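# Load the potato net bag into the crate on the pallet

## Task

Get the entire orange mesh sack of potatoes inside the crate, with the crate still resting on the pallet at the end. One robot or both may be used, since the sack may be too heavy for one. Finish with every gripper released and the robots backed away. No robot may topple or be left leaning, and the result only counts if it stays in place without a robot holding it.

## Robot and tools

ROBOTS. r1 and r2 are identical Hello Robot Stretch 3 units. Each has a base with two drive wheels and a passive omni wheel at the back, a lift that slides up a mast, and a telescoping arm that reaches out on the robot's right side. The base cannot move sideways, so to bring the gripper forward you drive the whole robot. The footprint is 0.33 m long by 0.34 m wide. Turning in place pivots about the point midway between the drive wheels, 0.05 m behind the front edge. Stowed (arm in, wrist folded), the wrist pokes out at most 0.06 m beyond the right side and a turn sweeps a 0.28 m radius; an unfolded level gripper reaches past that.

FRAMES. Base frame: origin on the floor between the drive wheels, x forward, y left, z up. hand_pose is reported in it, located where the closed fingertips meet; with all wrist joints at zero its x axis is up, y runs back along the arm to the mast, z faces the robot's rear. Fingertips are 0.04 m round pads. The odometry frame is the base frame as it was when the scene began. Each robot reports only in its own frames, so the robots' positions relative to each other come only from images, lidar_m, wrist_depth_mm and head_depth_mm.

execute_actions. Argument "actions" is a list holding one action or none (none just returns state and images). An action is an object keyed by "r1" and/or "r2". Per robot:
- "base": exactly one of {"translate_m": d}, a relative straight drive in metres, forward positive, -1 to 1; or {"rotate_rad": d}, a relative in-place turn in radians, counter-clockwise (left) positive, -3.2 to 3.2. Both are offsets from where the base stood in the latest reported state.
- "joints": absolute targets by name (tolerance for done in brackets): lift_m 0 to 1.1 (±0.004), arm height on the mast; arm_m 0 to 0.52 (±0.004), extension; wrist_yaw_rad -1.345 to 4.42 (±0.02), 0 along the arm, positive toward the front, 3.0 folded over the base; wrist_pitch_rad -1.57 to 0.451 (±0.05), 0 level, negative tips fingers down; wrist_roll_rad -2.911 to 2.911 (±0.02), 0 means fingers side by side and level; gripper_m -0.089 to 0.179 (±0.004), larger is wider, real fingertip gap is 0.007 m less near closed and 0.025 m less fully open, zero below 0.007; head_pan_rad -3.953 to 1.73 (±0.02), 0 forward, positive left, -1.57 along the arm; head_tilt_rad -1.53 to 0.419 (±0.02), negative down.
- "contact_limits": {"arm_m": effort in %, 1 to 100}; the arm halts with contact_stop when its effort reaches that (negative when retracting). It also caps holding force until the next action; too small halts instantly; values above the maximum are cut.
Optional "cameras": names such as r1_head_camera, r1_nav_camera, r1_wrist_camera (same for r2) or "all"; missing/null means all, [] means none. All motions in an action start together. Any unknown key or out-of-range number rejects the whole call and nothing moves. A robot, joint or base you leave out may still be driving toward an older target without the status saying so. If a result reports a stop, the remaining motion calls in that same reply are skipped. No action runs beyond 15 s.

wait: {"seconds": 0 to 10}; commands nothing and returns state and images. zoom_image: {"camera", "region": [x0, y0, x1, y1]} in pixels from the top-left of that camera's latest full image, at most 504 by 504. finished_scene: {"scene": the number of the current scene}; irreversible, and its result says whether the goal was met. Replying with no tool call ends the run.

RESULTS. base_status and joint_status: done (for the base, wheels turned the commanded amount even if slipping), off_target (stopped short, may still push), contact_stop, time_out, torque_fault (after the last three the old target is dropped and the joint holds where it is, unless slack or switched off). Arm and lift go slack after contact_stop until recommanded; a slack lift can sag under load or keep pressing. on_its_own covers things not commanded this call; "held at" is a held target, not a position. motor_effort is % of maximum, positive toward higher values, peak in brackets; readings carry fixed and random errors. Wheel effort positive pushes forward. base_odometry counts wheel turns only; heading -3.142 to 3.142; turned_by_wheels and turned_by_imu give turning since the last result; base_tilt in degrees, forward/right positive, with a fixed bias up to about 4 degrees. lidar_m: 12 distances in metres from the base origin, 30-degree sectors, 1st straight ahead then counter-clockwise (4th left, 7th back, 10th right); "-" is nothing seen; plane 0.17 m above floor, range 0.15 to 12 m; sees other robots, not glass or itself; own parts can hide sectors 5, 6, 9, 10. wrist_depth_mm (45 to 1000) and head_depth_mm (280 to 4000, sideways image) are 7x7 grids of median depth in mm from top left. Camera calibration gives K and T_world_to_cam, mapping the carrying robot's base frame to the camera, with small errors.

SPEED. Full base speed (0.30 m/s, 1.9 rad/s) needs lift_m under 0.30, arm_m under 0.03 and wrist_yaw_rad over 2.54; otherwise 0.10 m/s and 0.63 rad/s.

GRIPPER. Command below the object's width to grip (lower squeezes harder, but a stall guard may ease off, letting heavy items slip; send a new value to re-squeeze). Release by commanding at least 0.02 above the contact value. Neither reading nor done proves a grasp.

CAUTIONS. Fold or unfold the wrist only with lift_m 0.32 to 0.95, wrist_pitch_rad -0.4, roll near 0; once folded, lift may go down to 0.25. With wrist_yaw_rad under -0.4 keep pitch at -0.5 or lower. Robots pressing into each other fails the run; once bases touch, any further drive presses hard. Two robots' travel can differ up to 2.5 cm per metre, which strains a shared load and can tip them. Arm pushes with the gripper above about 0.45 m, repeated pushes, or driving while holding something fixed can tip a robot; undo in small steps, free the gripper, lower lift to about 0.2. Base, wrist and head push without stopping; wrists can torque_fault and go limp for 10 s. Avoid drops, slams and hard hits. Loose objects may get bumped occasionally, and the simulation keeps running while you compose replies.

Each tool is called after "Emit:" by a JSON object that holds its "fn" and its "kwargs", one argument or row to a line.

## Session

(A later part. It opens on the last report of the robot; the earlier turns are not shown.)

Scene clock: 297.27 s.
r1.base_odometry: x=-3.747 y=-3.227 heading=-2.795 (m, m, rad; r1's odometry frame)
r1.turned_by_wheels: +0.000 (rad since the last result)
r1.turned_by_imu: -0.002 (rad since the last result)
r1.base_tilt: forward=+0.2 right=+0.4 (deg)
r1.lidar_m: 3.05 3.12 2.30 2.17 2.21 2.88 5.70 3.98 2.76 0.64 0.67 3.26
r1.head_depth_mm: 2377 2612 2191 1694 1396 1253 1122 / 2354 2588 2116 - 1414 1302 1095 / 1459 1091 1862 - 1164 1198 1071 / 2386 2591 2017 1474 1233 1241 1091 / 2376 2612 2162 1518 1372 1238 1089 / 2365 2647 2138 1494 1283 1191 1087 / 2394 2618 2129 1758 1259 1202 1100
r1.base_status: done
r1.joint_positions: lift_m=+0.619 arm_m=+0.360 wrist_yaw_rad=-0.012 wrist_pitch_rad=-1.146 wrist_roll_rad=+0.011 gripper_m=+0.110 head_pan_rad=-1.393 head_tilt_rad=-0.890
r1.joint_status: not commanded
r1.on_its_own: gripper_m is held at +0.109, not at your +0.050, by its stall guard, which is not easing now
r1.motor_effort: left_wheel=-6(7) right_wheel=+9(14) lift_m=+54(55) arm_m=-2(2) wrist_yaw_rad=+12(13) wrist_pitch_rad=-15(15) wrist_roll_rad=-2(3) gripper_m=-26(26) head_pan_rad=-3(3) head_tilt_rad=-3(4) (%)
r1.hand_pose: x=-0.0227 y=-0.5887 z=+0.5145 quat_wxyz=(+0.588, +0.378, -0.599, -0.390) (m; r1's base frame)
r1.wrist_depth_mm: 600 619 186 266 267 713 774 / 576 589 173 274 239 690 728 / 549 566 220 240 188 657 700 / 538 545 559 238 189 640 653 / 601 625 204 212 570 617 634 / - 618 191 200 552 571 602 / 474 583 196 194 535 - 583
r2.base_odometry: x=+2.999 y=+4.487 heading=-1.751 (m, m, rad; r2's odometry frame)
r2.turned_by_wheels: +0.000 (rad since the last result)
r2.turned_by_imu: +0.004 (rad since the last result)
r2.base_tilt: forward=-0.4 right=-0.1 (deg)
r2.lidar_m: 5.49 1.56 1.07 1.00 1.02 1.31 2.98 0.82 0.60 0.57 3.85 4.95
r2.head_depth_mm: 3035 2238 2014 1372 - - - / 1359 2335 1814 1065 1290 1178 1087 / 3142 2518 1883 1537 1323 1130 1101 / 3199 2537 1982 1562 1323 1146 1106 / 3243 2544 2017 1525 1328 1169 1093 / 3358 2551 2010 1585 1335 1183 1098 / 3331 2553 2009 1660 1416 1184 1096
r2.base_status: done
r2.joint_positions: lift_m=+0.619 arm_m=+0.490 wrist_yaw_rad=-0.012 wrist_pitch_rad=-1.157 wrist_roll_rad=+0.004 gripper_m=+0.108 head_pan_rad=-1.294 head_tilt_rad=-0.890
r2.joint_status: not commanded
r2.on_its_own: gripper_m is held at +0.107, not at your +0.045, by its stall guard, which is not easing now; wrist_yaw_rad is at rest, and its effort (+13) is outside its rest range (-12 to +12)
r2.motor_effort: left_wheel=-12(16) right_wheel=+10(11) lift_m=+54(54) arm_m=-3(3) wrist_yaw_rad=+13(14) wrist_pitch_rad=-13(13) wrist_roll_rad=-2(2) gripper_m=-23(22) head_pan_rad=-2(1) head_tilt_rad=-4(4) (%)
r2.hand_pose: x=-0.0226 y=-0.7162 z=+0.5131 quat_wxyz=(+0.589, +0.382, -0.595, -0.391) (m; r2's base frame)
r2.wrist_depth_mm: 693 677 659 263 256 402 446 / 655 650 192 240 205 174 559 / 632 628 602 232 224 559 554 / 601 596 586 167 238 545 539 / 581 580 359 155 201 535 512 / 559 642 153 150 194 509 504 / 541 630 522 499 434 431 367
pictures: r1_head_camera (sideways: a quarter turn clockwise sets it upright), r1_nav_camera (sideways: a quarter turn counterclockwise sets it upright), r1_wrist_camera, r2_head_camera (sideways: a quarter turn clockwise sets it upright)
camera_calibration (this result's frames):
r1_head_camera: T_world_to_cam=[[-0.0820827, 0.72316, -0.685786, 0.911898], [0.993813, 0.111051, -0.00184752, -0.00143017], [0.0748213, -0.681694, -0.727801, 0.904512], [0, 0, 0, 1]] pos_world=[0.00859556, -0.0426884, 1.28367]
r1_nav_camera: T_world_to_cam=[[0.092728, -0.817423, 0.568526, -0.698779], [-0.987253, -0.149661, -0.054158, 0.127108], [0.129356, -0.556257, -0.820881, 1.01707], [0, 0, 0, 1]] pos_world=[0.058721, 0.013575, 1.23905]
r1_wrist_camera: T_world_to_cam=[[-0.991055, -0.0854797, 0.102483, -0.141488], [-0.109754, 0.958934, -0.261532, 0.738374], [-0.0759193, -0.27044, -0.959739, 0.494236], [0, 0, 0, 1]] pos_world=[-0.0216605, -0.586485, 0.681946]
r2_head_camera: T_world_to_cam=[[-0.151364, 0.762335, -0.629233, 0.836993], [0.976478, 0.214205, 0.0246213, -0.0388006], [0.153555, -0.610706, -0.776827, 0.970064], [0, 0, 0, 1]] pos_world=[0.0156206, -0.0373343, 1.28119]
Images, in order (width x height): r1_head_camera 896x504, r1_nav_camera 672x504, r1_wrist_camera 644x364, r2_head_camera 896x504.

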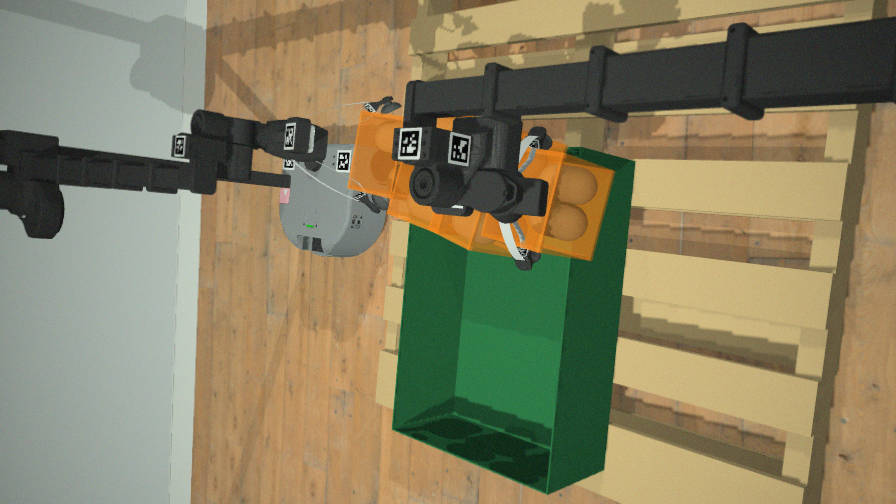

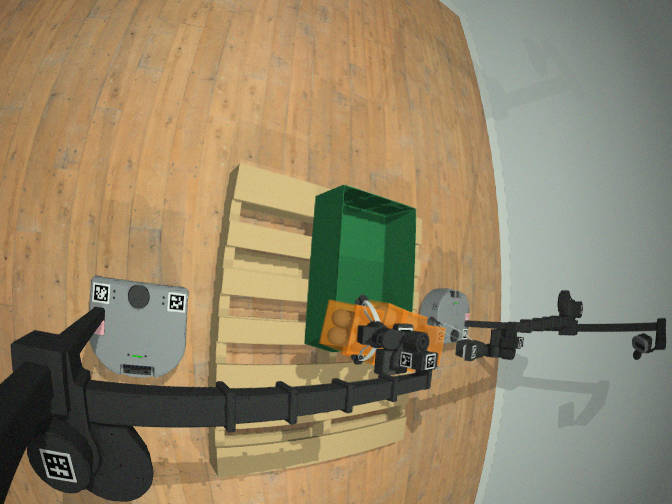

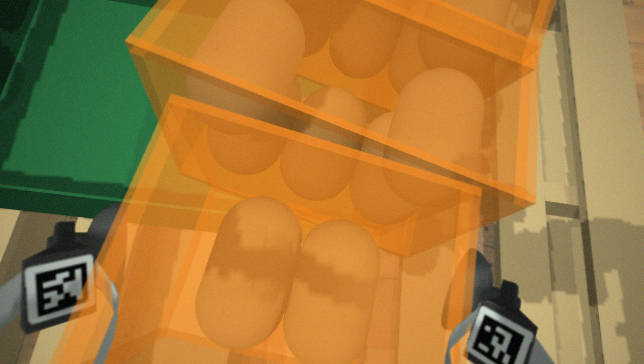

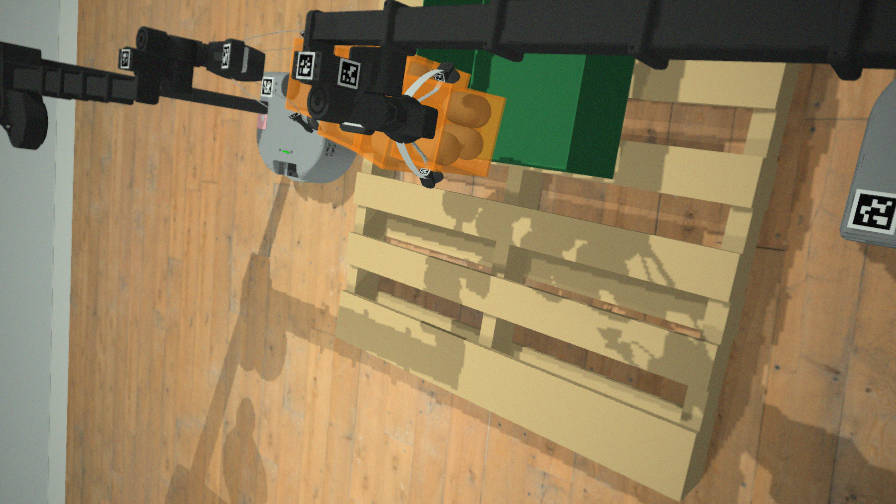

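Emit:
{"fn": "execute_actions", "kwargs": {
  "actions": [
    {"r1":{"base":{"translate_m":0.23},"joints":{"arm_m":0.46}},"r2":{"base":{"translate_m":-0.23},"joints":{"arm_m":0.39}}}
  ],
  "cameras": ["r1_head_camera","r2_head_camera","r1_wrist_camera","r2_wrist_camera"]
}}

Scene clock: 307.80 s.
r1.base_odometry: x=-3.963 y=-3.305 heading=-2.795 (m, m, rad; r1's odometry frame)
r1.turned_by_wheels: +0.000 (rad since the last result)
r1.turned_by_imu: -0.001 (rad since the last result)
r1.base_tilt: forward=+0.1 right=+0.4 (deg)
r1.lidar_m: 2.83 2.88 2.32 2.18 2.23 2.89 5.92 3.97 0.67 0.64 0.67 3.00
r1.head_depth_mm: 2321 2602 2185 1566 1285 1285 1090 / 2328 2547 2178 - 1362 1245 1099 / 1455 2513 1902 1049 1257 1246 1091 / 2372 2586 2021 1477 1268 1211 1096 / 2367 2611 2149 1518 1264 1232 1093 / 2354 2600 2160 1761 1489 1210 1088 / 2367 2623 2113 1750 1489 1291 1132
r1.base_status: done
r1.joint_positions: lift_m=+0.619 arm_m=+0.460 wrist_yaw_rad=-0.013 wrist_pitch_rad=-1.143 wrist_roll_rad=+0.011 gripper_m=+0.110 head_pan_rad=-1.393 head_tilt_rad=-0.890
r1.joint_status: all done
r1.on_its_own: gripper_m is held at +0.109, not at your +0.050, by its stall guard, which is not easing now; wrist_yaw_rad is at rest, and its effort (+13) is outside its rest range (-12 to +12)
r1.motor_effort: left_wheel=-7(8) right_wheel=+11(13) lift_m=+54(55) arm_m=-3(3) wrist_yaw_rad=+13(12) wrist_pitch_rad=-16(16) wrist_roll_rad=-3(2) gripper_m=-26(27) head_pan_rad=-3(3) head_tilt_rad=-3(3) (%)
r1.hand_pose: x=-0.0227 y=-0.6896 z=+0.5148 quat_wxyz=(+0.589, +0.376, -0.600, -0.389) (m; r1's base frame)
r1.wrist_depth_mm: 738 487 185 264 265 476 798 / 703 534 173 274 238 519 740 / 657 554 224 238 188 500 709 / 401 542 562 237 189 519 660 / 356 522 205 211 570 528 634 / - 506 192 200 549 459 594 / 483 492 492 194 532 - 578
r2.base_odometry: x=+3.040 y=+4.714 heading=-1.752 (m, m, rad; r2's odometry frame)
r2.turned_by_wheels: +0.000 (rad since the last result)
r2.turned_by_imu: +0.002 (rad since the last result)
r2.base_tilt: forward=-0.3 right=+0.0 (deg)
r2.lidar_m: 5.64 1.53 1.05 0.98 1.00 1.29 2.92 3.14 0.60 0.58 0.60 4.97
r2.head_depth_mm: 3063 2297 1932 - - - - / 1351 2329 1791 - 1188 1122 1081 / 3170 2523 1869 1385 1203 1168 1100 / 3244 2518 2003 1415 1233 1163 1111 / 3254 2546 2020 1583 1338 1168 1089 / 3287 2504 2002 1531 1343 1171 1090 / 3416 2559 2005 1537 1339 1180 1094
r2.base_status: done
r2.joint_positions: lift_m=+0.619 arm_m=+0.391 wrist_yaw_rad=-0.013 wrist_pitch_rad=-1.155 wrist_roll_rad=+0.004 gripper_m=+0.108 head_pan_rad=-1.294 head_tilt_rad=-0.890
r2.joint_status: all done
r2.on_its_own: gripper_m is held at +0.107, not at your +0.045, by its stall guard, which is not easing now; wrist_yaw_rad is at rest, and its effort (+15) is outside its rest range (-12 to +12)
r2.motor_effort: left_wheel=-11(18) right_wheel=+9(10) lift_m=+54(54) arm_m=-10(10) wrist_yaw_rad=+15(15) wrist_pitch_rad=-13(14) wrist_roll_rad=-2(2) gripper_m=-23(24) head_pan_rad=-2(2) head_tilt_rad=-4(4) (%)
r2.hand_pose: x=-0.0226 y=-0.6173 z=+0.5133 quat_wxyz=(+0.589, +0.382, -0.596, -0.391) (m; r2's base frame)
r2.wrist_depth_mm: 701 525 453 264 258 461 731 / 661 549 194 239 234 174 447 / 639 503 592 231 225 484 432 / 607 488 575 167 239 541 414 / 584 471 545 155 200 524 388 / 616 542 153 150 193 512 615 / 550 540 529 516 506 502 495
pictures: r1_head_camera (sideways: a quarter turn clockwise sets it upright), r1_wrist_camera, r2_head_camera (sideways: a quarter turn clockwise sets it upright), r2_wrist_camera
camera_calibration (this result's frames):
r1_head_camera: T_world_to_cam=[[-0.0820828, 0.72316, -0.685786, 0.911898], [0.993813, 0.111051, -0.00184751, -0.00143018], [0.0748214, -0.681694, -0.727801, 0.904512], [0, 0, 0, 1]] pos_world=[0.00859556, -0.0426884, 1.28367]
r1_wrist_camera: T_world_to_cam=[[-0.991094, -0.0845982, 0.102842, -0.149777], [-0.109286, 0.957996, -0.265143, 0.836469], [-0.0760911, -0.274021, -0.958709, 0.464235], [0, 0, 0, 1]] pos_world=[-0.0217045, -0.686795, 0.682253]
r2_head_camera: T_world_to_cam=[[-0.151364, 0.762335, -0.629233, 0.836993], [0.976478, 0.214205, 0.0246213, -0.0388006], [0.153554, -0.610706, -0.776827, 0.970064], [0, 0, 0, 1]] pos_world=[0.0156206, -0.0373343, 1.28119]
r2_wrist_camera: T_world_to_cam=[[-0.994102, 0.0959057, -0.0506222, 0.0743352], [0.104852, 0.969194, -0.222867, 0.745111], [0.0276885, -0.226861, -0.973534, 0.526974], [0, 0, 0, 1]] pos_world=[-0.0188204, -0.609736, 0.682851]
Images, in order (width x height): r1_head_camera 896x504, r1_wrist_camera 644x364, r2_head_camera 896x504, r2_wrist_camera 644x364.

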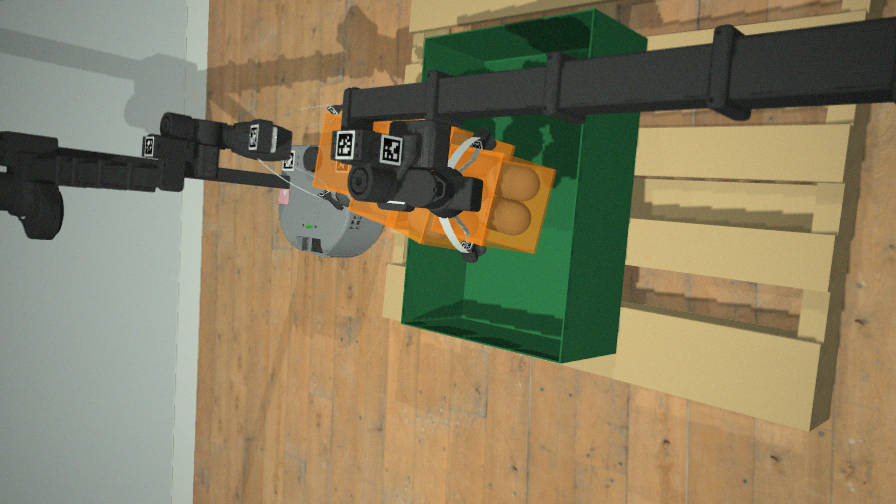

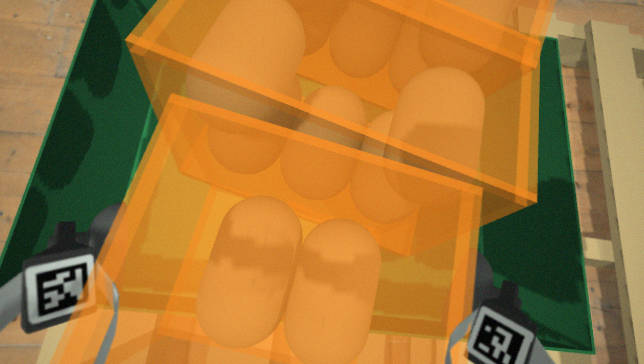

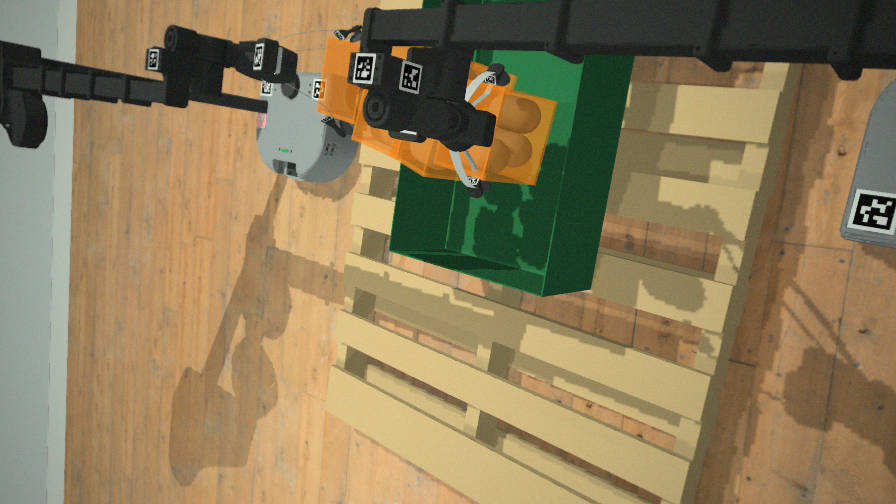

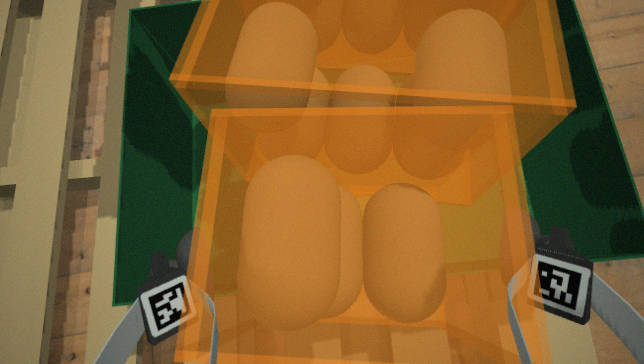

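Emit:
{"fn": "execute_actions", "kwargs": {
  "actions": [
    {"r1":{"base":{"translate_m":0.1},"joints":{"arm_m":0.5,"wrist_yaw_rad":-0.4}},"r2":{"base":{"translate_m":0.1},"joints":{"arm_m":0.43,"wrist_yaw_rad":-0.4}}}
  ],
  "cameras": ["r1_head_camera","r1_wrist_camera","r2_wrist_camera"]
}}

Scene clock: 314.30 s.
r1.base_odometry: x=-4.057 y=-3.339 heading=-2.796 (m, m, rad; r1's odometry frame)
r1.turned_by_wheels: -0.001 (rad since the last result)
r1.turned_by_imu: -0.026 (rad since the last result)
r1.base_tilt: forward=+0.1 right=+0.4 (deg)
r1.lidar_m: 2.72 2.76 2.35 2.19 2.22 2.84 6.04 4.08 0.67 0.64 2.62 2.92
r1.head_depth_mm: 2360 1087 2056 1486 1361 1206 1073 / 1451 2535 2057 - 1297 1232 1085 / 2355 2593 2075 1067 1266 1218 1093 / 2326 2598 2151 1503 1366 1242 1091 / 2351 2563 2149 1725 1408 1165 1086 / 2337 2602 2126 1762 1492 1290 1123 / 2344 2591 2131 1748 1482 1286 1140
r1.base_status: done
r1.joint_positions: lift_m=+0.619 arm_m=+0.500 wrist_yaw_rad=-0.422 wrist_pitch_rad=-1.162 wrist_roll_rad=+0.025 gripper_m=+0.110 head_pan_rad=-1.393 head_tilt_rad=-0.890
r1.joint_status: wrist_yaw_rad off_target (ended at -0.422, target -0.400); the others done
r1.on_its_own: gripper_m is held at +0.109, not at your +0.050, by its stall guard, which is not easing now; right_wheel is at rest, and its effort (+20) is outside its rest range (-18 to +18); wrist_yaw_rad is at rest, and its effort (+23) is outside its rest range (-12 to +12)
r1.motor_effort: left_wheel=-14(22) right_wheel=+20(23) lift_m=+55(55) arm_m=+1(3) wrist_yaw_rad=+23(25) wrist_pitch_rad=-10(16) wrist_roll_rad=-9(12) gripper_m=-26(27) head_pan_rad=-3(3) head_tilt_rad=-4(4) (%)
r1.hand_pose: x=-0.0542 y=-0.7176 z=+0.5133 quat_wxyz=(+0.489, +0.250, -0.665, -0.507) (m; r1's base frame)
r1.wrist_depth_mm: 614 433 190 269 234 490 753 / 421 484 175 289 216 497 717 / 439 568 224 243 191 511 678 / 402 537 552 240 196 567 468 / 614 520 204 215 577 557 615 / - 505 193 203 475 575 603 / 353 465 195 196 538 - 583
r2.base_odometry: x=+3.022 y=+4.615 heading=-1.752 (m, m, rad; r2's odometry frame)
r2.turned_by_wheels: -0.001 (rad since the last result)
r2.turned_by_imu: -0.008 (rad since the last result)
r2.base_tilt: forward=-0.4 right=+0.0 (deg)
r2.lidar_m: 5.57 1.56 1.06 0.99 1.00 1.29 2.87 3.24 0.60 0.58 3.86 4.94
r2.head_depth_mm: 3065 2404 1786 - - - - / 3121 2520 1896 969 1196 1170 1084 / 3154 2483 1979 1417 1293 1151 1111 / 3209 2529 2008 1573 1335 1145 1106 / 3235 2529 2006 1571 1339 1167 1091 / 3232 2562 1996 1544 1332 1182 1090 / 3329 2573 2005 1668 1321 1193 1101
r2.base_status: done
r2.joint_positions: lift_m=+0.619 arm_m=+0.430 wrist_yaw_rad=-0.420 wrist_pitch_rad=-1.165 wrist_roll_rad=+0.013 gripper_m=+0.108 head_pan_rad=-1.294 head_tilt_rad=-0.890
r2.joint_status: all done
r2.on_its_own: gripper_m is held at +0.107, not at your +0.045, by its stall guard, which is not easing now; left_wheel is at rest, and its effort (-19) is outside its rest range (-18 to +18); wrist_yaw_rad is at rest, and its effort (+23) is outside its rest range (-12 to +12)
r2.motor_effort: left_wheel=-19(31) right_wheel=+16(20) lift_m=+54(54) arm_m=-1(7) wrist_yaw_rad=+23(30) wrist_pitch_rad=-10(13) wrist_roll_rad=-5(13) gripper_m=-24(24) head_pan_rad=-2(1) head_tilt_rad=-4(4) (%)
r2.hand_pose: x=-0.0537 y=-0.6470 z=+0.5124 quat_wxyz=(+0.492, +0.255, -0.661, -0.506) (m; r2's base frame)
r2.wrist_depth_mm: 817 684 442 268 261 443 728 / 653 466 200 245 202 475 425 / 643 488 577 237 223 533 440 / 620 495 566 176 237 547 544 / 590 564 541 157 204 527 519 / 560 556 154 150 192 512 504 / 541 522 418 506 508 501 506
pictures: r1_head_camera (sideways: a quarter turn clockwise sets it upright), r1_wrist_camera, r2_wrist_camera
camera_calibration (this result's frames):
r1_head_camera: T_world_to_cam=[[-0.0820824, 0.72316, -0.685786, 0.911898], [0.993813, 0.111051, -0.00184753, -0.00143016], [0.074821, -0.681694, -0.727801, 0.904512], [0, 0, 0, 1]] pos_world=[0.00859554, -0.0426884, 1.28367]
r1_wrist_camera: T_world_to_cam=[[-0.940364, 0.326441, 0.0956676, 0.118138], [0.295236, 0.922903, -0.247154, 0.846897], [-0.168973, -0.20417, -0.964242, 0.5006], [0, 0, 0, 1]] pos_world=[-0.0543538, -0.717962, 0.680712]
r2_wrist_camera: T_world_to_cam=[[-0.870543, 0.489209, -0.0531966, 0.308652], [0.488578, 0.846361, -0.212051, 0.712573], [-0.0587136, -0.21059, -0.97581, 0.527304], [0, 0, 0, 1]] pos_world=[-0.0484928, -0.643044, 0.682069]
Images, in order (width x height): r1_head_camera 896x504, r1_wrist_camera 644x364, r2_wrist_camera 644x364.

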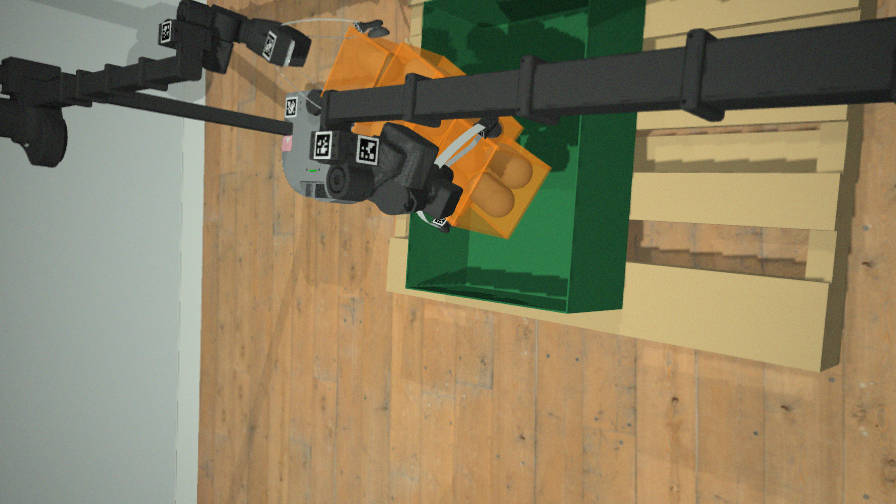

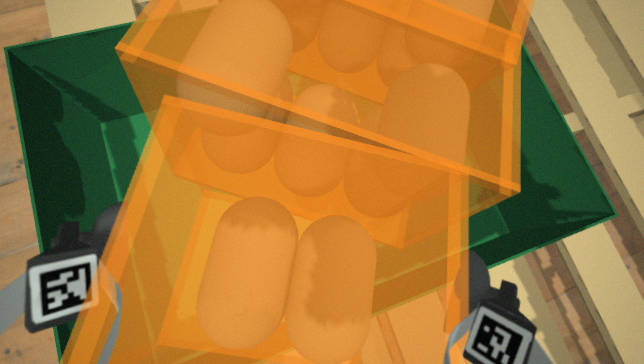

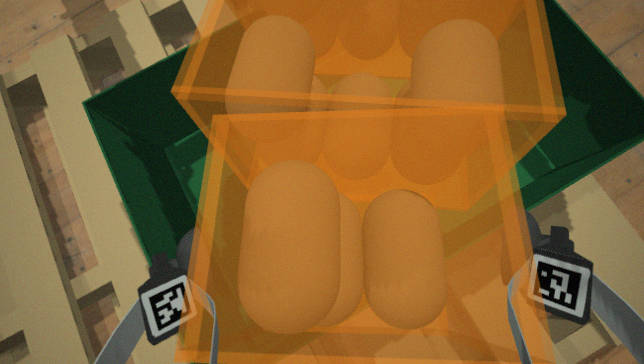

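Emit:
{"fn": "execute_actions", "kwargs": {
  "actions": [
    {"r1":{"base":{"translate_m":0.08},"joints":{"arm_m":0.52,"wrist_yaw_rad":-0.75}},"r2":{"base":{"translate_m":0.08},"joints":{"arm_m":0.51,"wrist_yaw_rad":-0.75}}}
  ],
  "cameras": ["r1_head_camera","r1_wrist_camera","r2_wrist_camera","r2_head_camera"]
}}

Scene clock: 321.03 s.
r1.base_odometry: x=-4.132 y=-3.366 heading=-2.796 (m, m, rad; r1's odometry frame)
r1.turned_by_wheels: -0.001 (rad since the last result)
r1.turned_by_imu: -0.016 (rad since the last result)
r1.base_tilt: forward=+0.1 right=+0.5 (deg)
r1.lidar_m: 2.64 2.67 2.38 2.20 2.23 2.81 6.02 4.16 0.67 0.64 2.60 2.85
r1.head_depth_mm: 1447 2556 2002 1209 1355 1285 1087 / 2359 2590 1971 - 1299 1221 1095 / 2339 2584 2317 1128 1259 1220 1091 / 2351 2564 2157 1513 1271 1198 1092 / 2314 2582 2138 1752 1491 1268 1110 / 2326 2562 2146 1752 1491 1287 1138 / 2317 2597 2155 1758 1485 1289 1134
r1.base_status: done
r1.joint_positions: lift_m=+0.619 arm_m=+0.520 wrist_yaw_rad=-0.753 wrist_pitch_rad=-1.165 wrist_roll_rad=+0.004 gripper_m=+0.110 head_pan_rad=-1.393 head_tilt_rad=-0.890
r1.joint_status: all done
r1.on_its_own: gripper_m is held at +0.109, not at your +0.050, by its stall guard, which is not easing now
r1.motor_effort: left_wheel=-9(27) right_wheel=+14(25) lift_m=+55(54) arm_m=+0(0) wrist_yaw_rad=+2(22) wrist_pitch_rad=-10(16) wrist_roll_rad=+1(9) gripper_m=-23(26) head_pan_rad=-3(3) head_tilt_rad=-3(4) (%)
r1.hand_pose: x=-0.0755 y=-0.7224 z=+0.5130 quat_wxyz=(+0.405, +0.144, -0.693, -0.580) (m; r1's base frame)
r1.wrist_depth_mm: 627 619 194 272 228 516 755 / 399 426 179 622 212 523 712 / 434 528 196 248 192 570 696 / 419 541 548 242 201 623 651 / 428 518 205 220 565 611 639 / - 480 194 206 607 703 596 / 583 386 191 196 530 - 602
r2.base_odometry: x=+3.007 y=+4.537 heading=-1.753 (m, m, rad; r2's odometry frame)
r2.turned_by_wheels: -0.001 (rad since the last result)
r2.turned_by_imu: -0.098 (rad since the last result)
r2.base_tilt: forward=-0.3 right=-0.1 (deg)
r2.lidar_m: 5.52 1.80 1.12 1.00 1.01 1.21 2.31 3.29 0.62 0.57 3.78 4.56
r2.head_depth_mm: 3048 2433 1802 1099 - - - / 3191 2499 1982 1029 1198 1149 1086 / 3184 2494 1992 1419 1291 1151 1107 / 3146 2504 1991 1569 1352 1159 1108 / 3165 2524 1980 1576 1334 1157 1094 / 3157 2553 2016 1562 1335 1159 1094 / 3167 2567 2019 1684 1304 1172 1091
r2.base_status: done
r2.joint_positions: lift_m=+0.619 arm_m=+0.510 wrist_yaw_rad=-0.749 wrist_pitch_rad=-1.174 wrist_roll_rad=-0.013 gripper_m=+0.108 head_pan_rad=-1.294 head_tilt_rad=-0.890
r2.joint_status: all done
r2.on_its_own: gripper_m is held at +0.107, not at your +0.045, by its stall guard, which is not easing now
r2.motor_effort: left_wheel=-11(35) right_wheel=+10(21) lift_m=+54(54) arm_m=-1(1) wrist_yaw_rad=-1(20) wrist_pitch_rad=-7(15) wrist_roll_rad=+4(9) gripper_m=-20(23) head_pan_rad=-3(2) head_tilt_rad=-3(4) (%)
r2.hand_pose: x=-0.0739 y=-0.7112 z=+0.5118 quat_wxyz=(+0.409, +0.153, -0.688, -0.579) (m; r2's base frame)
r2.wrist_depth_mm: 801 733 235 271 219 455 732 / 775 629 197 283 187 505 693 / 619 607 194 238 198 520 565 / 646 455 561 234 550 533 542 / 567 476 541 161 206 426 540 / 563 422 151 153 193 610 610 / 638 523 419 502 415 503 591
pictures: r1_head_camera (sideways: a quarter turn clockwise sets it upright), r1_wrist_camera, r2_head_camera (sideways: a quarter turn clockwise sets it upright), r2_wrist_camera
camera_calibration (this result's frames):
r1_head_camera: T_world_to_cam=[[-0.0819671, 0.723173, -0.685786, 0.911897], [0.993831, 0.110892, -0.00184753, -0.00143026], [0.0747123, -0.681706, -0.727801, 0.904513], [0, 0, 0, 1]] pos_world=[0.00858873, -0.0426888, 1.28367]
r1_wrist_camera: T_world_to_cam=[[-0.794453, 0.59843, 0.103566, 0.303191], [0.563247, 0.789781, -0.242896, 0.779473], [-0.22715, -0.134637, -0.964508, 0.541732], [0, 0, 0, 1]] pos_world=[-0.0751106, -0.724115, 0.680436]
r2_head_camera: T_world_to_cam=[[-0.151353, 0.762337, -0.629233, 0.836993], [0.976481, 0.214192, 0.0246213, -0.0388006], [0.153546, -0.610708, -0.776827, 0.970064], [0, 0, 0, 1]] pos_world=[0.0156201, -0.0373344, 1.28119]
r2_wrist_camera: T_world_to_cam=[[-0.68316, 0.729031, -0.0425061, 0.501425], [0.720135, 0.662875, -0.204944, 0.659623], [-0.121234, -0.17062, -0.97785, 0.536848], [0, 0, 0, 1]] pos_world=[-0.0673797, -0.711205, 0.681456]
Images, in order (width x height): r1_head_camera 896x504, r1_wrist_camera 644x364, r2_head_camera 896x504, r2_wrist_camera 644x364.

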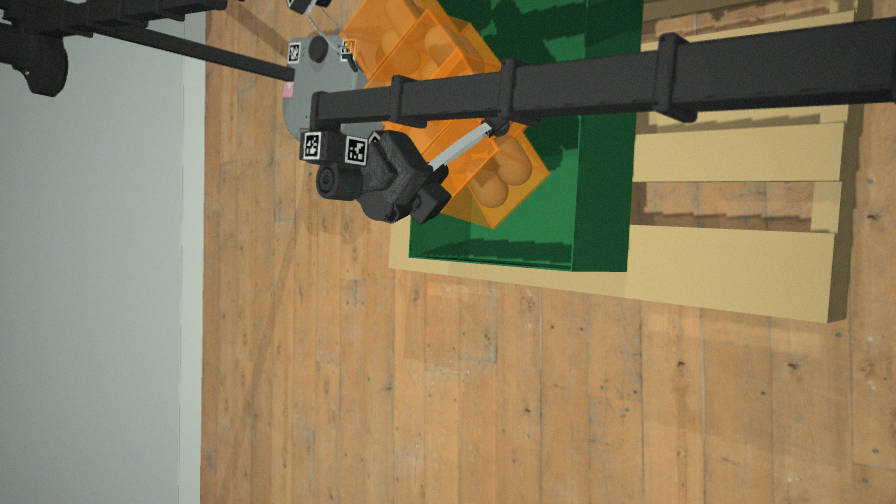

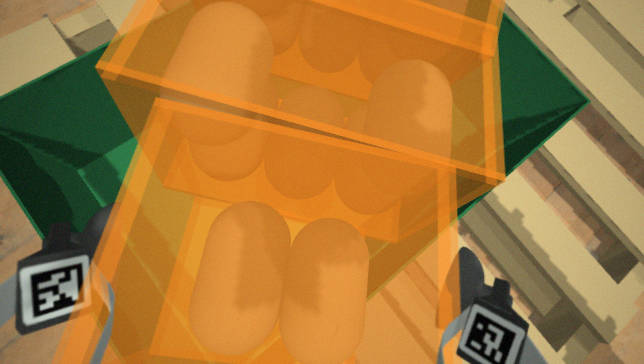

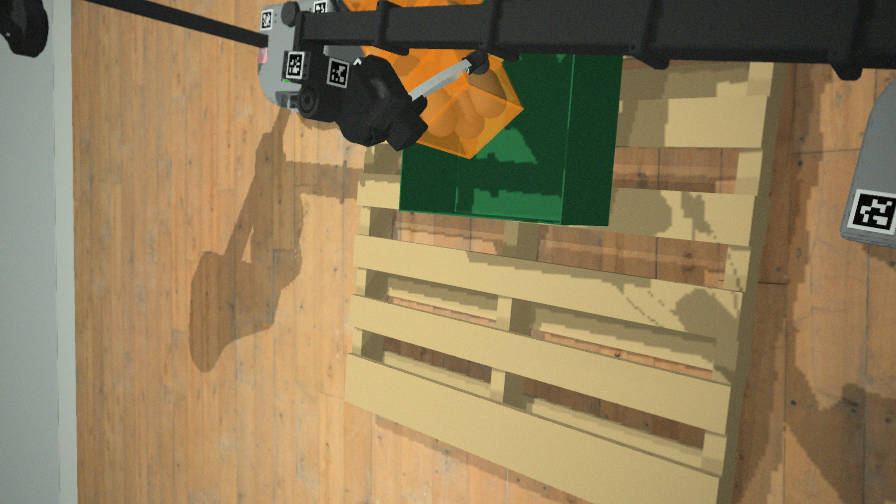

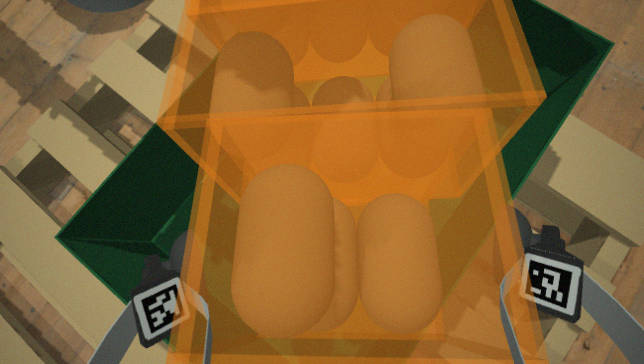

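Emit:
{"fn": "execute_actions", "kwargs": {
  "actions": [
    {"r1":{"joints":{"lift_m":0.5}},"r2":{"joints":{"lift_m":0.5}}}
  ],
  "cameras": ["r1_head_camera","r1_nav_camera","r2_nav_camera"]
}}

Scene clock: 328.20 s.
r1.base_odometry: x=-4.132 y=-3.366 heading=-2.796 (m, m, rad; r1's odometry frame)
r1.turned_by_wheels: +0.000 (rad since the last result)
r1.turned_by_imu: +0.000 (rad since the last result)
r1.base_tilt: forward=+0.1 right=+0.3 (deg)
r1.lidar_m: 2.64 2.68 2.38 2.20 2.23 2.82 6.02 4.18 0.67 0.64 2.60 2.85
r1.head_depth_mm: 1539 1797 1881 1411 1366 1238 1081 / 2301 2596 1917 1317 1359 1203 - / 2335 2584 2158 - 1176 1227 1091 / 2344 2598 2179 1518 1268 1193 1093 / 2319 2595 2151 1778 1489 1266 1105 / 2307 2583 2147 1754 1492 1295 1144 / 2327 2546 2126 1751 1484 1291 1138
r1.base_status: not commanded
r1.joint_positions: lift_m=+0.501 arm_m=+0.520 wrist_yaw_rad=-0.750 wrist_pitch_rad=-1.074 wrist_roll_rad=+0.005 gripper_m=+0.110 head_pan_rad=-1.393 head_tilt_rad=-0.890
r1.joint_status: all done
r1.on_its_own: gripper_m is held at +0.109, not at your +0.050, by its stall guard, which is not easing now; wrist_pitch_rad is at rest, and its effort (-35) is outside its rest range (-20 to +32)
r1.motor_effort: left_wheel=-9(10) right_wheel=+14(14) lift_m=+19(46) arm_m=-3(3) wrist_yaw_rad=+0(2) wrist_pitch_rad=-35(35) wrist_roll_rad=+0(3) gripper_m=-23(23) head_pan_rad=-3(3) head_tilt_rad=-4(3) (%)
r1.hand_pose: x=-0.0904 y=-0.7390 z=+0.4026 quat_wxyz=(+0.431, +0.113, -0.699, -0.560) (m; r1's base frame)
r1.wrist_depth_mm: 304 355 243 304 252 441 675 / 338 409 214 301 253 488 393 / 390 456 193 318 223 533 421 / 430 446 240 248 200 496 545 / 386 424 435 262 453 367 509 / - 401 198 209 414 577 483 / 297 382 178 189 300 - 555
r2.base_odometry: x=+3.007 y=+4.537 heading=-1.753 (m, m, rad; r2's odometry frame)
r2.turned_by_wheels: +0.000 (rad since the last result)
r2.turned_by_imu: +0.001 (rad since the last result)
r2.base_tilt: forward=-0.4 right=+0.1 (deg)
r2.lidar_m: 5.49 1.80 1.12 1.00 1.00 1.21 2.30 3.28 0.62 0.57 3.79 4.57
r2.head_depth_mm: 2891 2392 1774 1213 1283 1103 1065 / 3134 2506 1867 1136 1177 1122 1104 / 3124 2477 1983 1418 1296 1151 1105 / 3170 2542 2003 1574 1352 1157 1110 / 3209 2534 2001 1573 1348 1154 1090 / 3155 2573 2004 1568 1341 1156 1093 / 3197 2567 2032 1668 1310 1172 1098
r2.base_status: not commanded
r2.joint_positions: lift_m=+0.500 arm_m=+0.510 wrist_yaw_rad=-0.750 wrist_pitch_rad=-1.192 wrist_roll_rad=-0.008 gripper_m=+0.108 head_pan_rad=-1.294 head_tilt_rad=-0.890
r2.joint_status: all done
r2.on_its_own: gripper_m is held at +0.107, not at your +0.045, by its stall guard, which is not easing now
r2.motor_effort: left_wheel=-11(11) right_wheel=+10(11) lift_m=+21(47) arm_m=-1(1) wrist_yaw_rad=+0(1) wrist_pitch_rad=-2(8) wrist_roll_rad=+2(4) gripper_m=-21(21) head_pan_rad=-2(2) head_tilt_rad=-4(4) (%)
r2.hand_pose: x=-0.0708 y=-0.7078 z=+0.3920 quat_wxyz=(+0.402, +0.158, -0.688, -0.583) (m; r2's base frame)
r2.wrist_depth_mm: 517 316 264 267 220 462 381 / 495 334 196 284 189 452 335 / 302 382 190 238 196 433 306 / 333 443 443 234 428 380 427 / 353 439 425 161 208 334 411 / 293 350 149 151 194 272 401 / 260 297 399 396 265 390 426
pictures: r1_head_camera (sideways: a quarter turn clockwise sets it upright), r1_nav_camera (sideways: a quarter turn counterclockwise sets it upright), r2_nav_camera (sideways: a quarter turn counterclockwise sets it upright)
camera_calibration (this result's frames):
r1_head_camera: T_world_to_cam=[[-0.081967, 0.723173, -0.685786, 0.911897], [0.993831, 0.110892, -0.00184753, -0.00143027], [0.0747123, -0.681706, -0.727801, 0.904513], [0, 0, 0, 1]] pos_world=[0.00858873, -0.0426888, 1.28367]
r1_nav_camera: T_world_to_cam=[[0.0925973, -0.817438, 0.568526, -0.698778], [-0.987277, -0.149503, -0.0541579, 0.127108], [0.129267, -0.556278, -0.820881, 1.01707], [0, 0, 0, 1]] pos_world=[0.0587231, 0.0135665, 1.23905]
r2_nav_camera: T_world_to_cam=[[0.178374, -0.725611, 0.664584, -0.813544], [-0.970829, -0.239769, -0.00121649, 0.0555994], [0.160229, -0.64498, -0.747213, 0.934298], [0, 0, 0, 1]] pos_world=[0.0493906, 0.0256187, 1.23886]
Images, in order (width x height): r1_head_camera 896x504, r1_nav_camera 672x504, r2_nav_camera 672x504.

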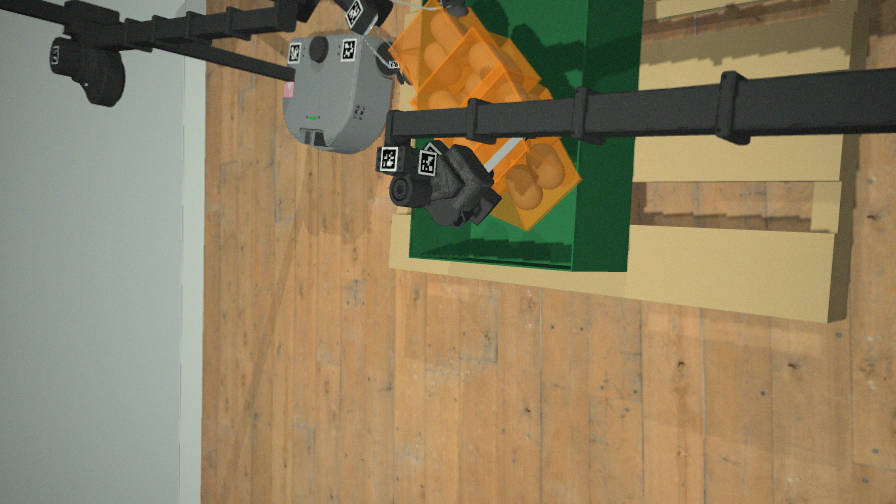

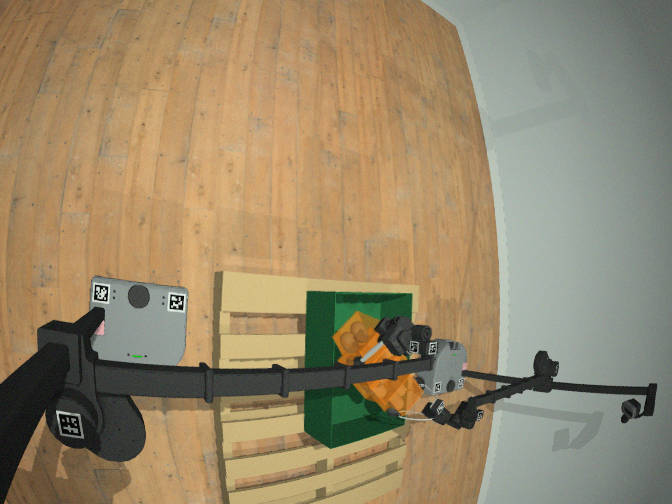

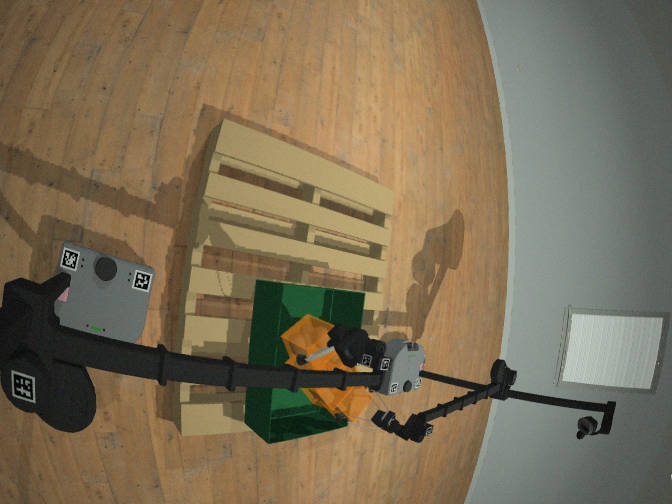

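Emit:
{"fn": "execute_actions", "kwargs": {
  "actions": [
    {"r1":{"joints":{"lift_m":0.56,"wrist_pitch_rad":-0.95}},"r2":{"joints":{"lift_m":0.58,"arm_m":0.47}}}
  ],
  "cameras": []
}}

Emit:
{"fn": "execute_actions", "kwargs": {
  "actions": [
    {"r1":{"joints":{"lift_m":0.46}},"r2":{"joints":{"lift_m":0.48}}}
  ],
  "cameras": ["r1_head_camera","r2_head_camera","r1_wrist_camera","r2_wrist_camera"]
}}

Scene clock: 336.17 s.
r1.base_odometry: x=-4.132 y=-3.366 heading=-2.796 (m, m, rad; r1's odometry frame)
r1.turned_by_wheels: +0.000 (rad since the last result)
r1.turned_by_imu: +0.001 (rad since the last result)
r1.base_tilt: forward=+0.1 right=+0.3 (deg)
r1.lidar_m: 2.64 2.67 2.38 2.20 2.23 2.81 6.04 4.16 0.67 0.64 2.60 2.86
r1.head_depth_mm: 1473 1839 2004 1287 1356 1250 1079 / 2290 2602 1967 1199 1359 - 1074 / 2334 2565 2255 1338 1256 1223 1092 / 2334 2608 2160 1517 1274 1191 1091 / 2320 2577 2164 1755 1496 1269 1102 / 2317 2553 2145 1755 1481 1292 1139 / 2331 2554 2150 1750 1482 1294 1139
r1.base_status: not commanded
r1.joint_positions: lift_m=+0.559 arm_m=+0.520 wrist_yaw_rad=-0.745 wrist_pitch_rad=-0.971 wrist_roll_rad=+0.000 gripper_m=+0.110 head_pan_rad=-1.393 head_tilt_rad=-0.890
r1.joint_status: all done
r1.on_its_own: gripper_m is held at +0.109, not at your +0.050, by its stall guard, which is not easing now
r1.motor_effort: left_wheel=-4(8) right_wheel=+7(14) lift_m=+55(58) arm_m=-3(3) wrist_yaw_rad=-5(5) wrist_pitch_rad=+6(35) wrist_roll_rad=+3(3) gripper_m=-23(23) head_pan_rad=-2(4) head_tilt_rad=-3(4) (%)
r1.hand_pose: x=-0.1062 y=-0.7568 z=+0.4729 quat_wxyz=(+0.462, +0.080, -0.702, -0.535) (m; r1's base frame)
r1.wrist_depth_mm: 792 811 245 333 264 862 - / 721 413 220 306 266 747 812 / 369 407 197 311 227 502 735 / 410 501 238 248 206 547 684 / 441 495 497 258 544 535 610 / - 463 197 211 516 552 594 / 349 437 180 191 420 614 533
r2.base_odometry: x=+3.007 y=+4.537 heading=-1.753 (m, m, rad; r2's odometry frame)
r2.turned_by_wheels: +0.000 (rad since the last result)
r2.turned_by_imu: +0.001 (rad since the last result)
r2.base_tilt: forward=-0.3 right=+0.0 (deg)
r2.lidar_m: 5.52 1.80 1.11 1.00 1.00 1.21 2.30 3.28 0.62 0.57 3.79 4.57
r2.head_depth_mm: 2930 2375 1772 1099 - - - / 3147 2490 1892 1018 1192 1139 1099 / 3169 2506 1991 1413 1282 1144 1109 / 3139 2514 1994 1576 1352 1157 1104 / 3146 2533 1996 1578 1334 1150 1089 / 3188 2547 1999 1558 1334 1158 1094 / 3195 2538 2011 1674 1290 1168 1099
r2.base_status: not commanded
r2.joint_positions: lift_m=+0.579 arm_m=+0.471 wrist_yaw_rad=-0.741 wrist_pitch_rad=-1.191 wrist_roll_rad=-0.022 gripper_m=+0.108 head_pan_rad=-1.294 head_tilt_rad=-0.890
r2.joint_status: all done
r2.on_its_own: gripper_m is held at +0.107, not at your +0.045, by its stall guard, which is not easing now
r2.motor_effort: left_wheel=-3(11) right_wheel=+3(10) lift_m=+54(58) arm_m=-6(6) wrist_yaw_rad=-10(10) wrist_pitch_rad=-2(3) wrist_roll_rad=+7(7) gripper_m=-21(21) head_pan_rad=-3(1) head_tilt_rad=-4(4) (%)
r2.hand_pose: x=-0.0707 y=-0.6690 z=+0.4705 quat_wxyz=(+0.410, +0.164, -0.685, -0.580) (m; r2's base frame)
r2.wrist_depth_mm: 757 598 234 273 220 470 428 / 606 408 200 547 186 514 656 / 569 435 191 241 197 490 517 / 386 504 523 236 513 506 505 / 387 493 504 164 208 500 508 / 513 358 150 154 193 575 581 / 606 488 388 368 468 470 567
pictures: none
No camera images: the call's "cameras" was empty. Leave "cameras" out to get every camera's image.

Scene clock: 338.07 s.
r1.base_odometry: x=-4.132 y=-3.366 heading=-2.796 (m, m, rad; r1's odometry frame)
r1.turned_by_wheels: +0.000 (rad since the last result)
r1.turned_by_imu: +0.000 (rad since the last result)
r1.base_tilt: forward=+0.2 right=+0.2 (deg)
r1.lidar_m: 2.64 2.68 2.37 2.20 2.22 2.81 6.03 4.16 0.67 0.64 2.60 2.85
r1.head_depth_mm: 1558 1836 1846 1488 1364 1241 1078 / 2305 2605 1914 1307 1243 1232 - / 2335 2584 2175 1823 1204 1221 1093 / 2363 2561 2155 1512 1263 1195 1086 / 2350 2563 2143 1756 1492 1268 1110 / 2353 2565 2140 1765 1495 1290 1140 / 2323 2540 2123 1769 1491 1290 1140
r1.base_status: not commanded
r1.joint_positions: lift_m=+0.460 arm_m=+0.520 wrist_yaw_rad=-0.745 wrist_pitch_rad=-0.979 wrist_roll_rad=+0.005 gripper_m=+0.110 head_pan_rad=-1.393 head_tilt_rad=-0.890
r1.joint_status: all done
r1.on_its_own: gripper_m is held at +0.109, not at your +0.050, by its stall guard, which is not easing now
r1.motor_effort: left_wheel=-4(4) right_wheel=+7(7) lift_m=+37(47) arm_m=-3(3) wrist_yaw_rad=-5(6) wrist_pitch_rad=+8(9) wrist_roll_rad=+1(3) gripper_m=-22(23) head_pan_rad=-3(3) head_tilt_rad=-3(4) (%)
r1.hand_pose: x=-0.1049 y=-0.7553 z=+0.3725 quat_wxyz=(+0.458, +0.081, -0.703, -0.538) (m; r1's base frame)
r1.wrist_depth_mm: 289 333 240 306 252 420 703 / 317 378 211 301 258 462 382 / 359 415 195 292 224 504 405 / 399 421 237 247 205 493 364 / 385 394 401 406 434 426 470 / - 370 198 212 410 269 456 / 334 349 180 192 366 406 518
r2.base_odometry: x=+3.007 y=+4.537 heading=-1.753 (m, m, rad; r2's odometry frame)
r2.turned_by_wheels: +0.000 (rad since the last result)
r2.turned_by_imu: +0.000 (rad since the last result)
r2.base_tilt: forward=-0.3 right=-0.1 (deg)
r2.lidar_m: 5.49 1.79 1.12 1.00 1.00 1.21 2.30 3.29 0.62 0.57 3.78 4.56
r2.head_depth_mm: 3073 2410 1781 1247 1250 1109 1064 / 3156 2501 1858 1150 1129 1112 1103 / 3167 2501 2002 1429 1295 1152 1106 / 3174 2531 2008 1572 1359 1170 1101 / 3175 2539 2007 1568 1340 1154 1092 / 3207 2532 2029 1560 1332 1157 1086 / 3177 2539 2026 1664 1281 1175 1098
r2.base_status: not commanded
r2.joint_positions: lift_m=+0.491 arm_m=+0.471 wrist_yaw_rad=-0.727 wrist_pitch_rad=-1.088 wrist_roll_rad=-0.049 gripper_m=+0.108 head_pan_rad=-1.294 head_tilt_rad=-0.890
r2.joint_status: lift_m contact_stop (moved -0.088 of -0.099)
r2.on_its_own: gripper_m is held at +0.107, not at your +0.045, by its stall guard, which is not easing now; lift_m is slack since a contact_stop, until your next command for it (your +0.480 is given up); wrist_yaw_rad is at rest, and its effort (-26) is outside its rest range (-12 to +12); wrist_pitch_rad is at rest, and its effort (-33) is outside its rest range (-20 to +32)
r2.motor_effort: left_wheel=-1(2) right_wheel=+2(3) lift_m=+27(48) arm_m=-6(6) wrist_yaw_rad=-26(28) wrist_pitch_rad=-33(36) wrist_roll_rad=+17(18) gripper_m=-21(22) head_pan_rad=-2(1) head_tilt_rad=-4(4) (%)
r2.hand_pose: x=-0.0865 y=-0.6884 z=+0.3915 quat_wxyz=(+0.452, +0.141, -0.684, -0.554) (m; r2's base frame)
r2.wrist_depth_mm: 729 347 354 323 247 429 355 / 562 348 407 301 254 480 382 / 320 394 229 292 208 465 371 / 354 450 217 252 214 394 437 / 377 442 433 179 422 343 519 / 315 395 155 157 200 277 425 / 260 334 150 176 178 474 388
pictures: r1_head_camera (sideways: a quarter turn clockwise sets it upright), r1_wrist_camera, r2_head_camera (sideways: a quarter turn clockwise sets it upright), r2_wrist_camera
camera_calibration (this result's frames):
r1_head_camera: T_world_to_cam=[[-0.081967, 0.723173, -0.685786, 0.911897], [0.993831, 0.110892, -0.00184753, -0.00143027], [0.0747123, -0.681706, -0.727801, 0.904513], [0, 0, 0, 1]] pos_world=[0.00858873, -0.0426888, 1.28367]
r1_wrist_camera: T_world_to_cam=[[-0.784182, 0.608668, 0.120753, 0.316529], [0.516501, 0.748094, -0.416632, 0.816201], [-0.343925, -0.264346, -0.90102, 0.261214], [0, 0, 0, 1]] pos_world=[-0.0835147, -0.734205, 0.537192]
r2_head_camera: T_world_to_cam=[[-0.151353, 0.762337, -0.629233, 0.836993], [0.976481, 0.214192, 0.0246213, -0.0388006], [0.153546, -0.610708, -0.776827, 0.970064], [0, 0, 0, 1]] pos_world=[0.0156201, -0.0373344, 1.28119]
r2_wrist_camera: T_world_to_cam=[[-0.7242, 0.688858, -0.0317588, 0.435625], [0.666419, 0.687285, -0.289007, 0.673942], [-0.177258, -0.230464, -0.9568, 0.367253], [0, 0, 0, 1]] pos_world=[-0.0685496, -0.678636, 0.559997]
Images, in order (width x height): r1_head_camera 896x504, r1_wrist_camera 644x364, r2_head_camera 896x504, r2_wrist_camera 644x364.

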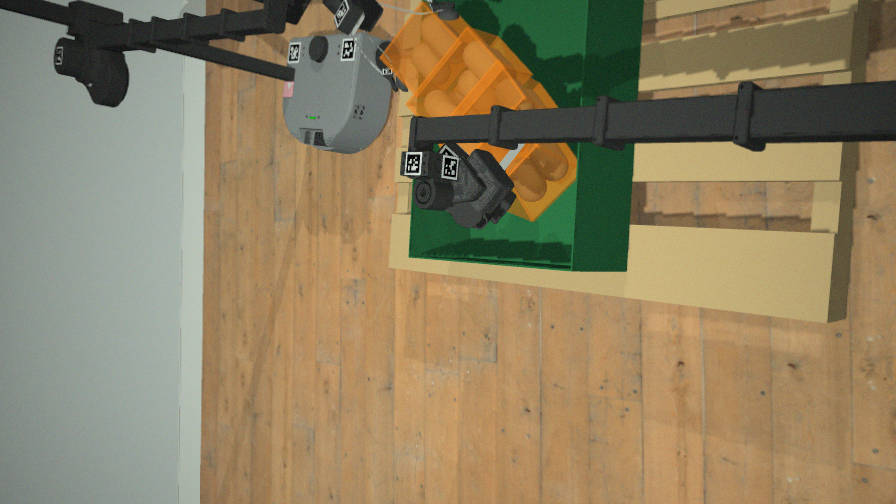

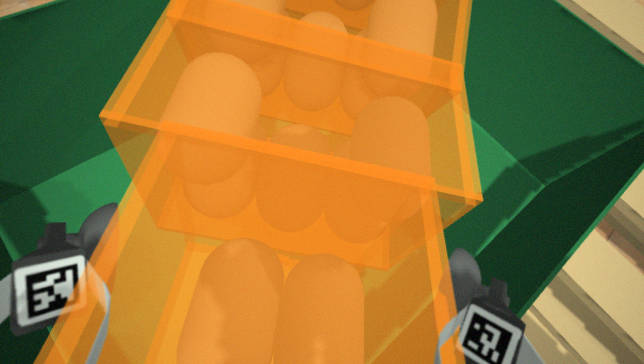

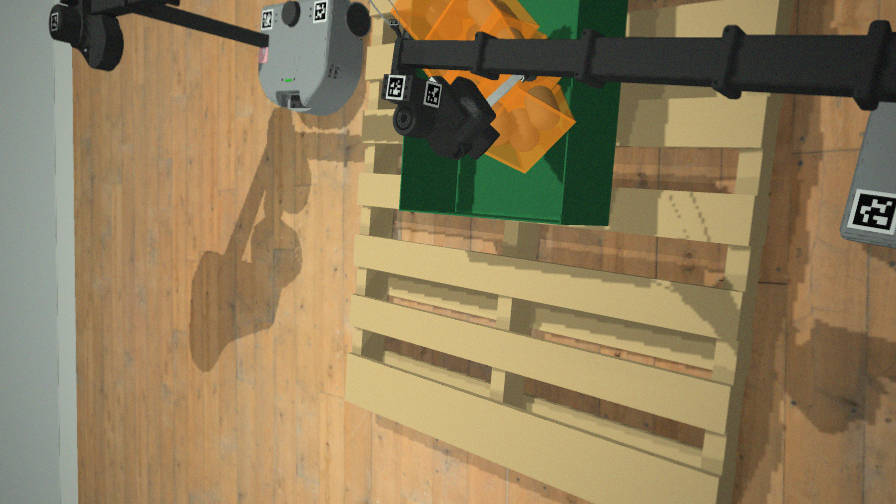

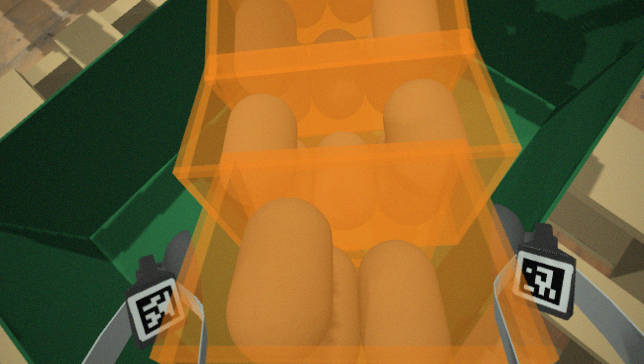

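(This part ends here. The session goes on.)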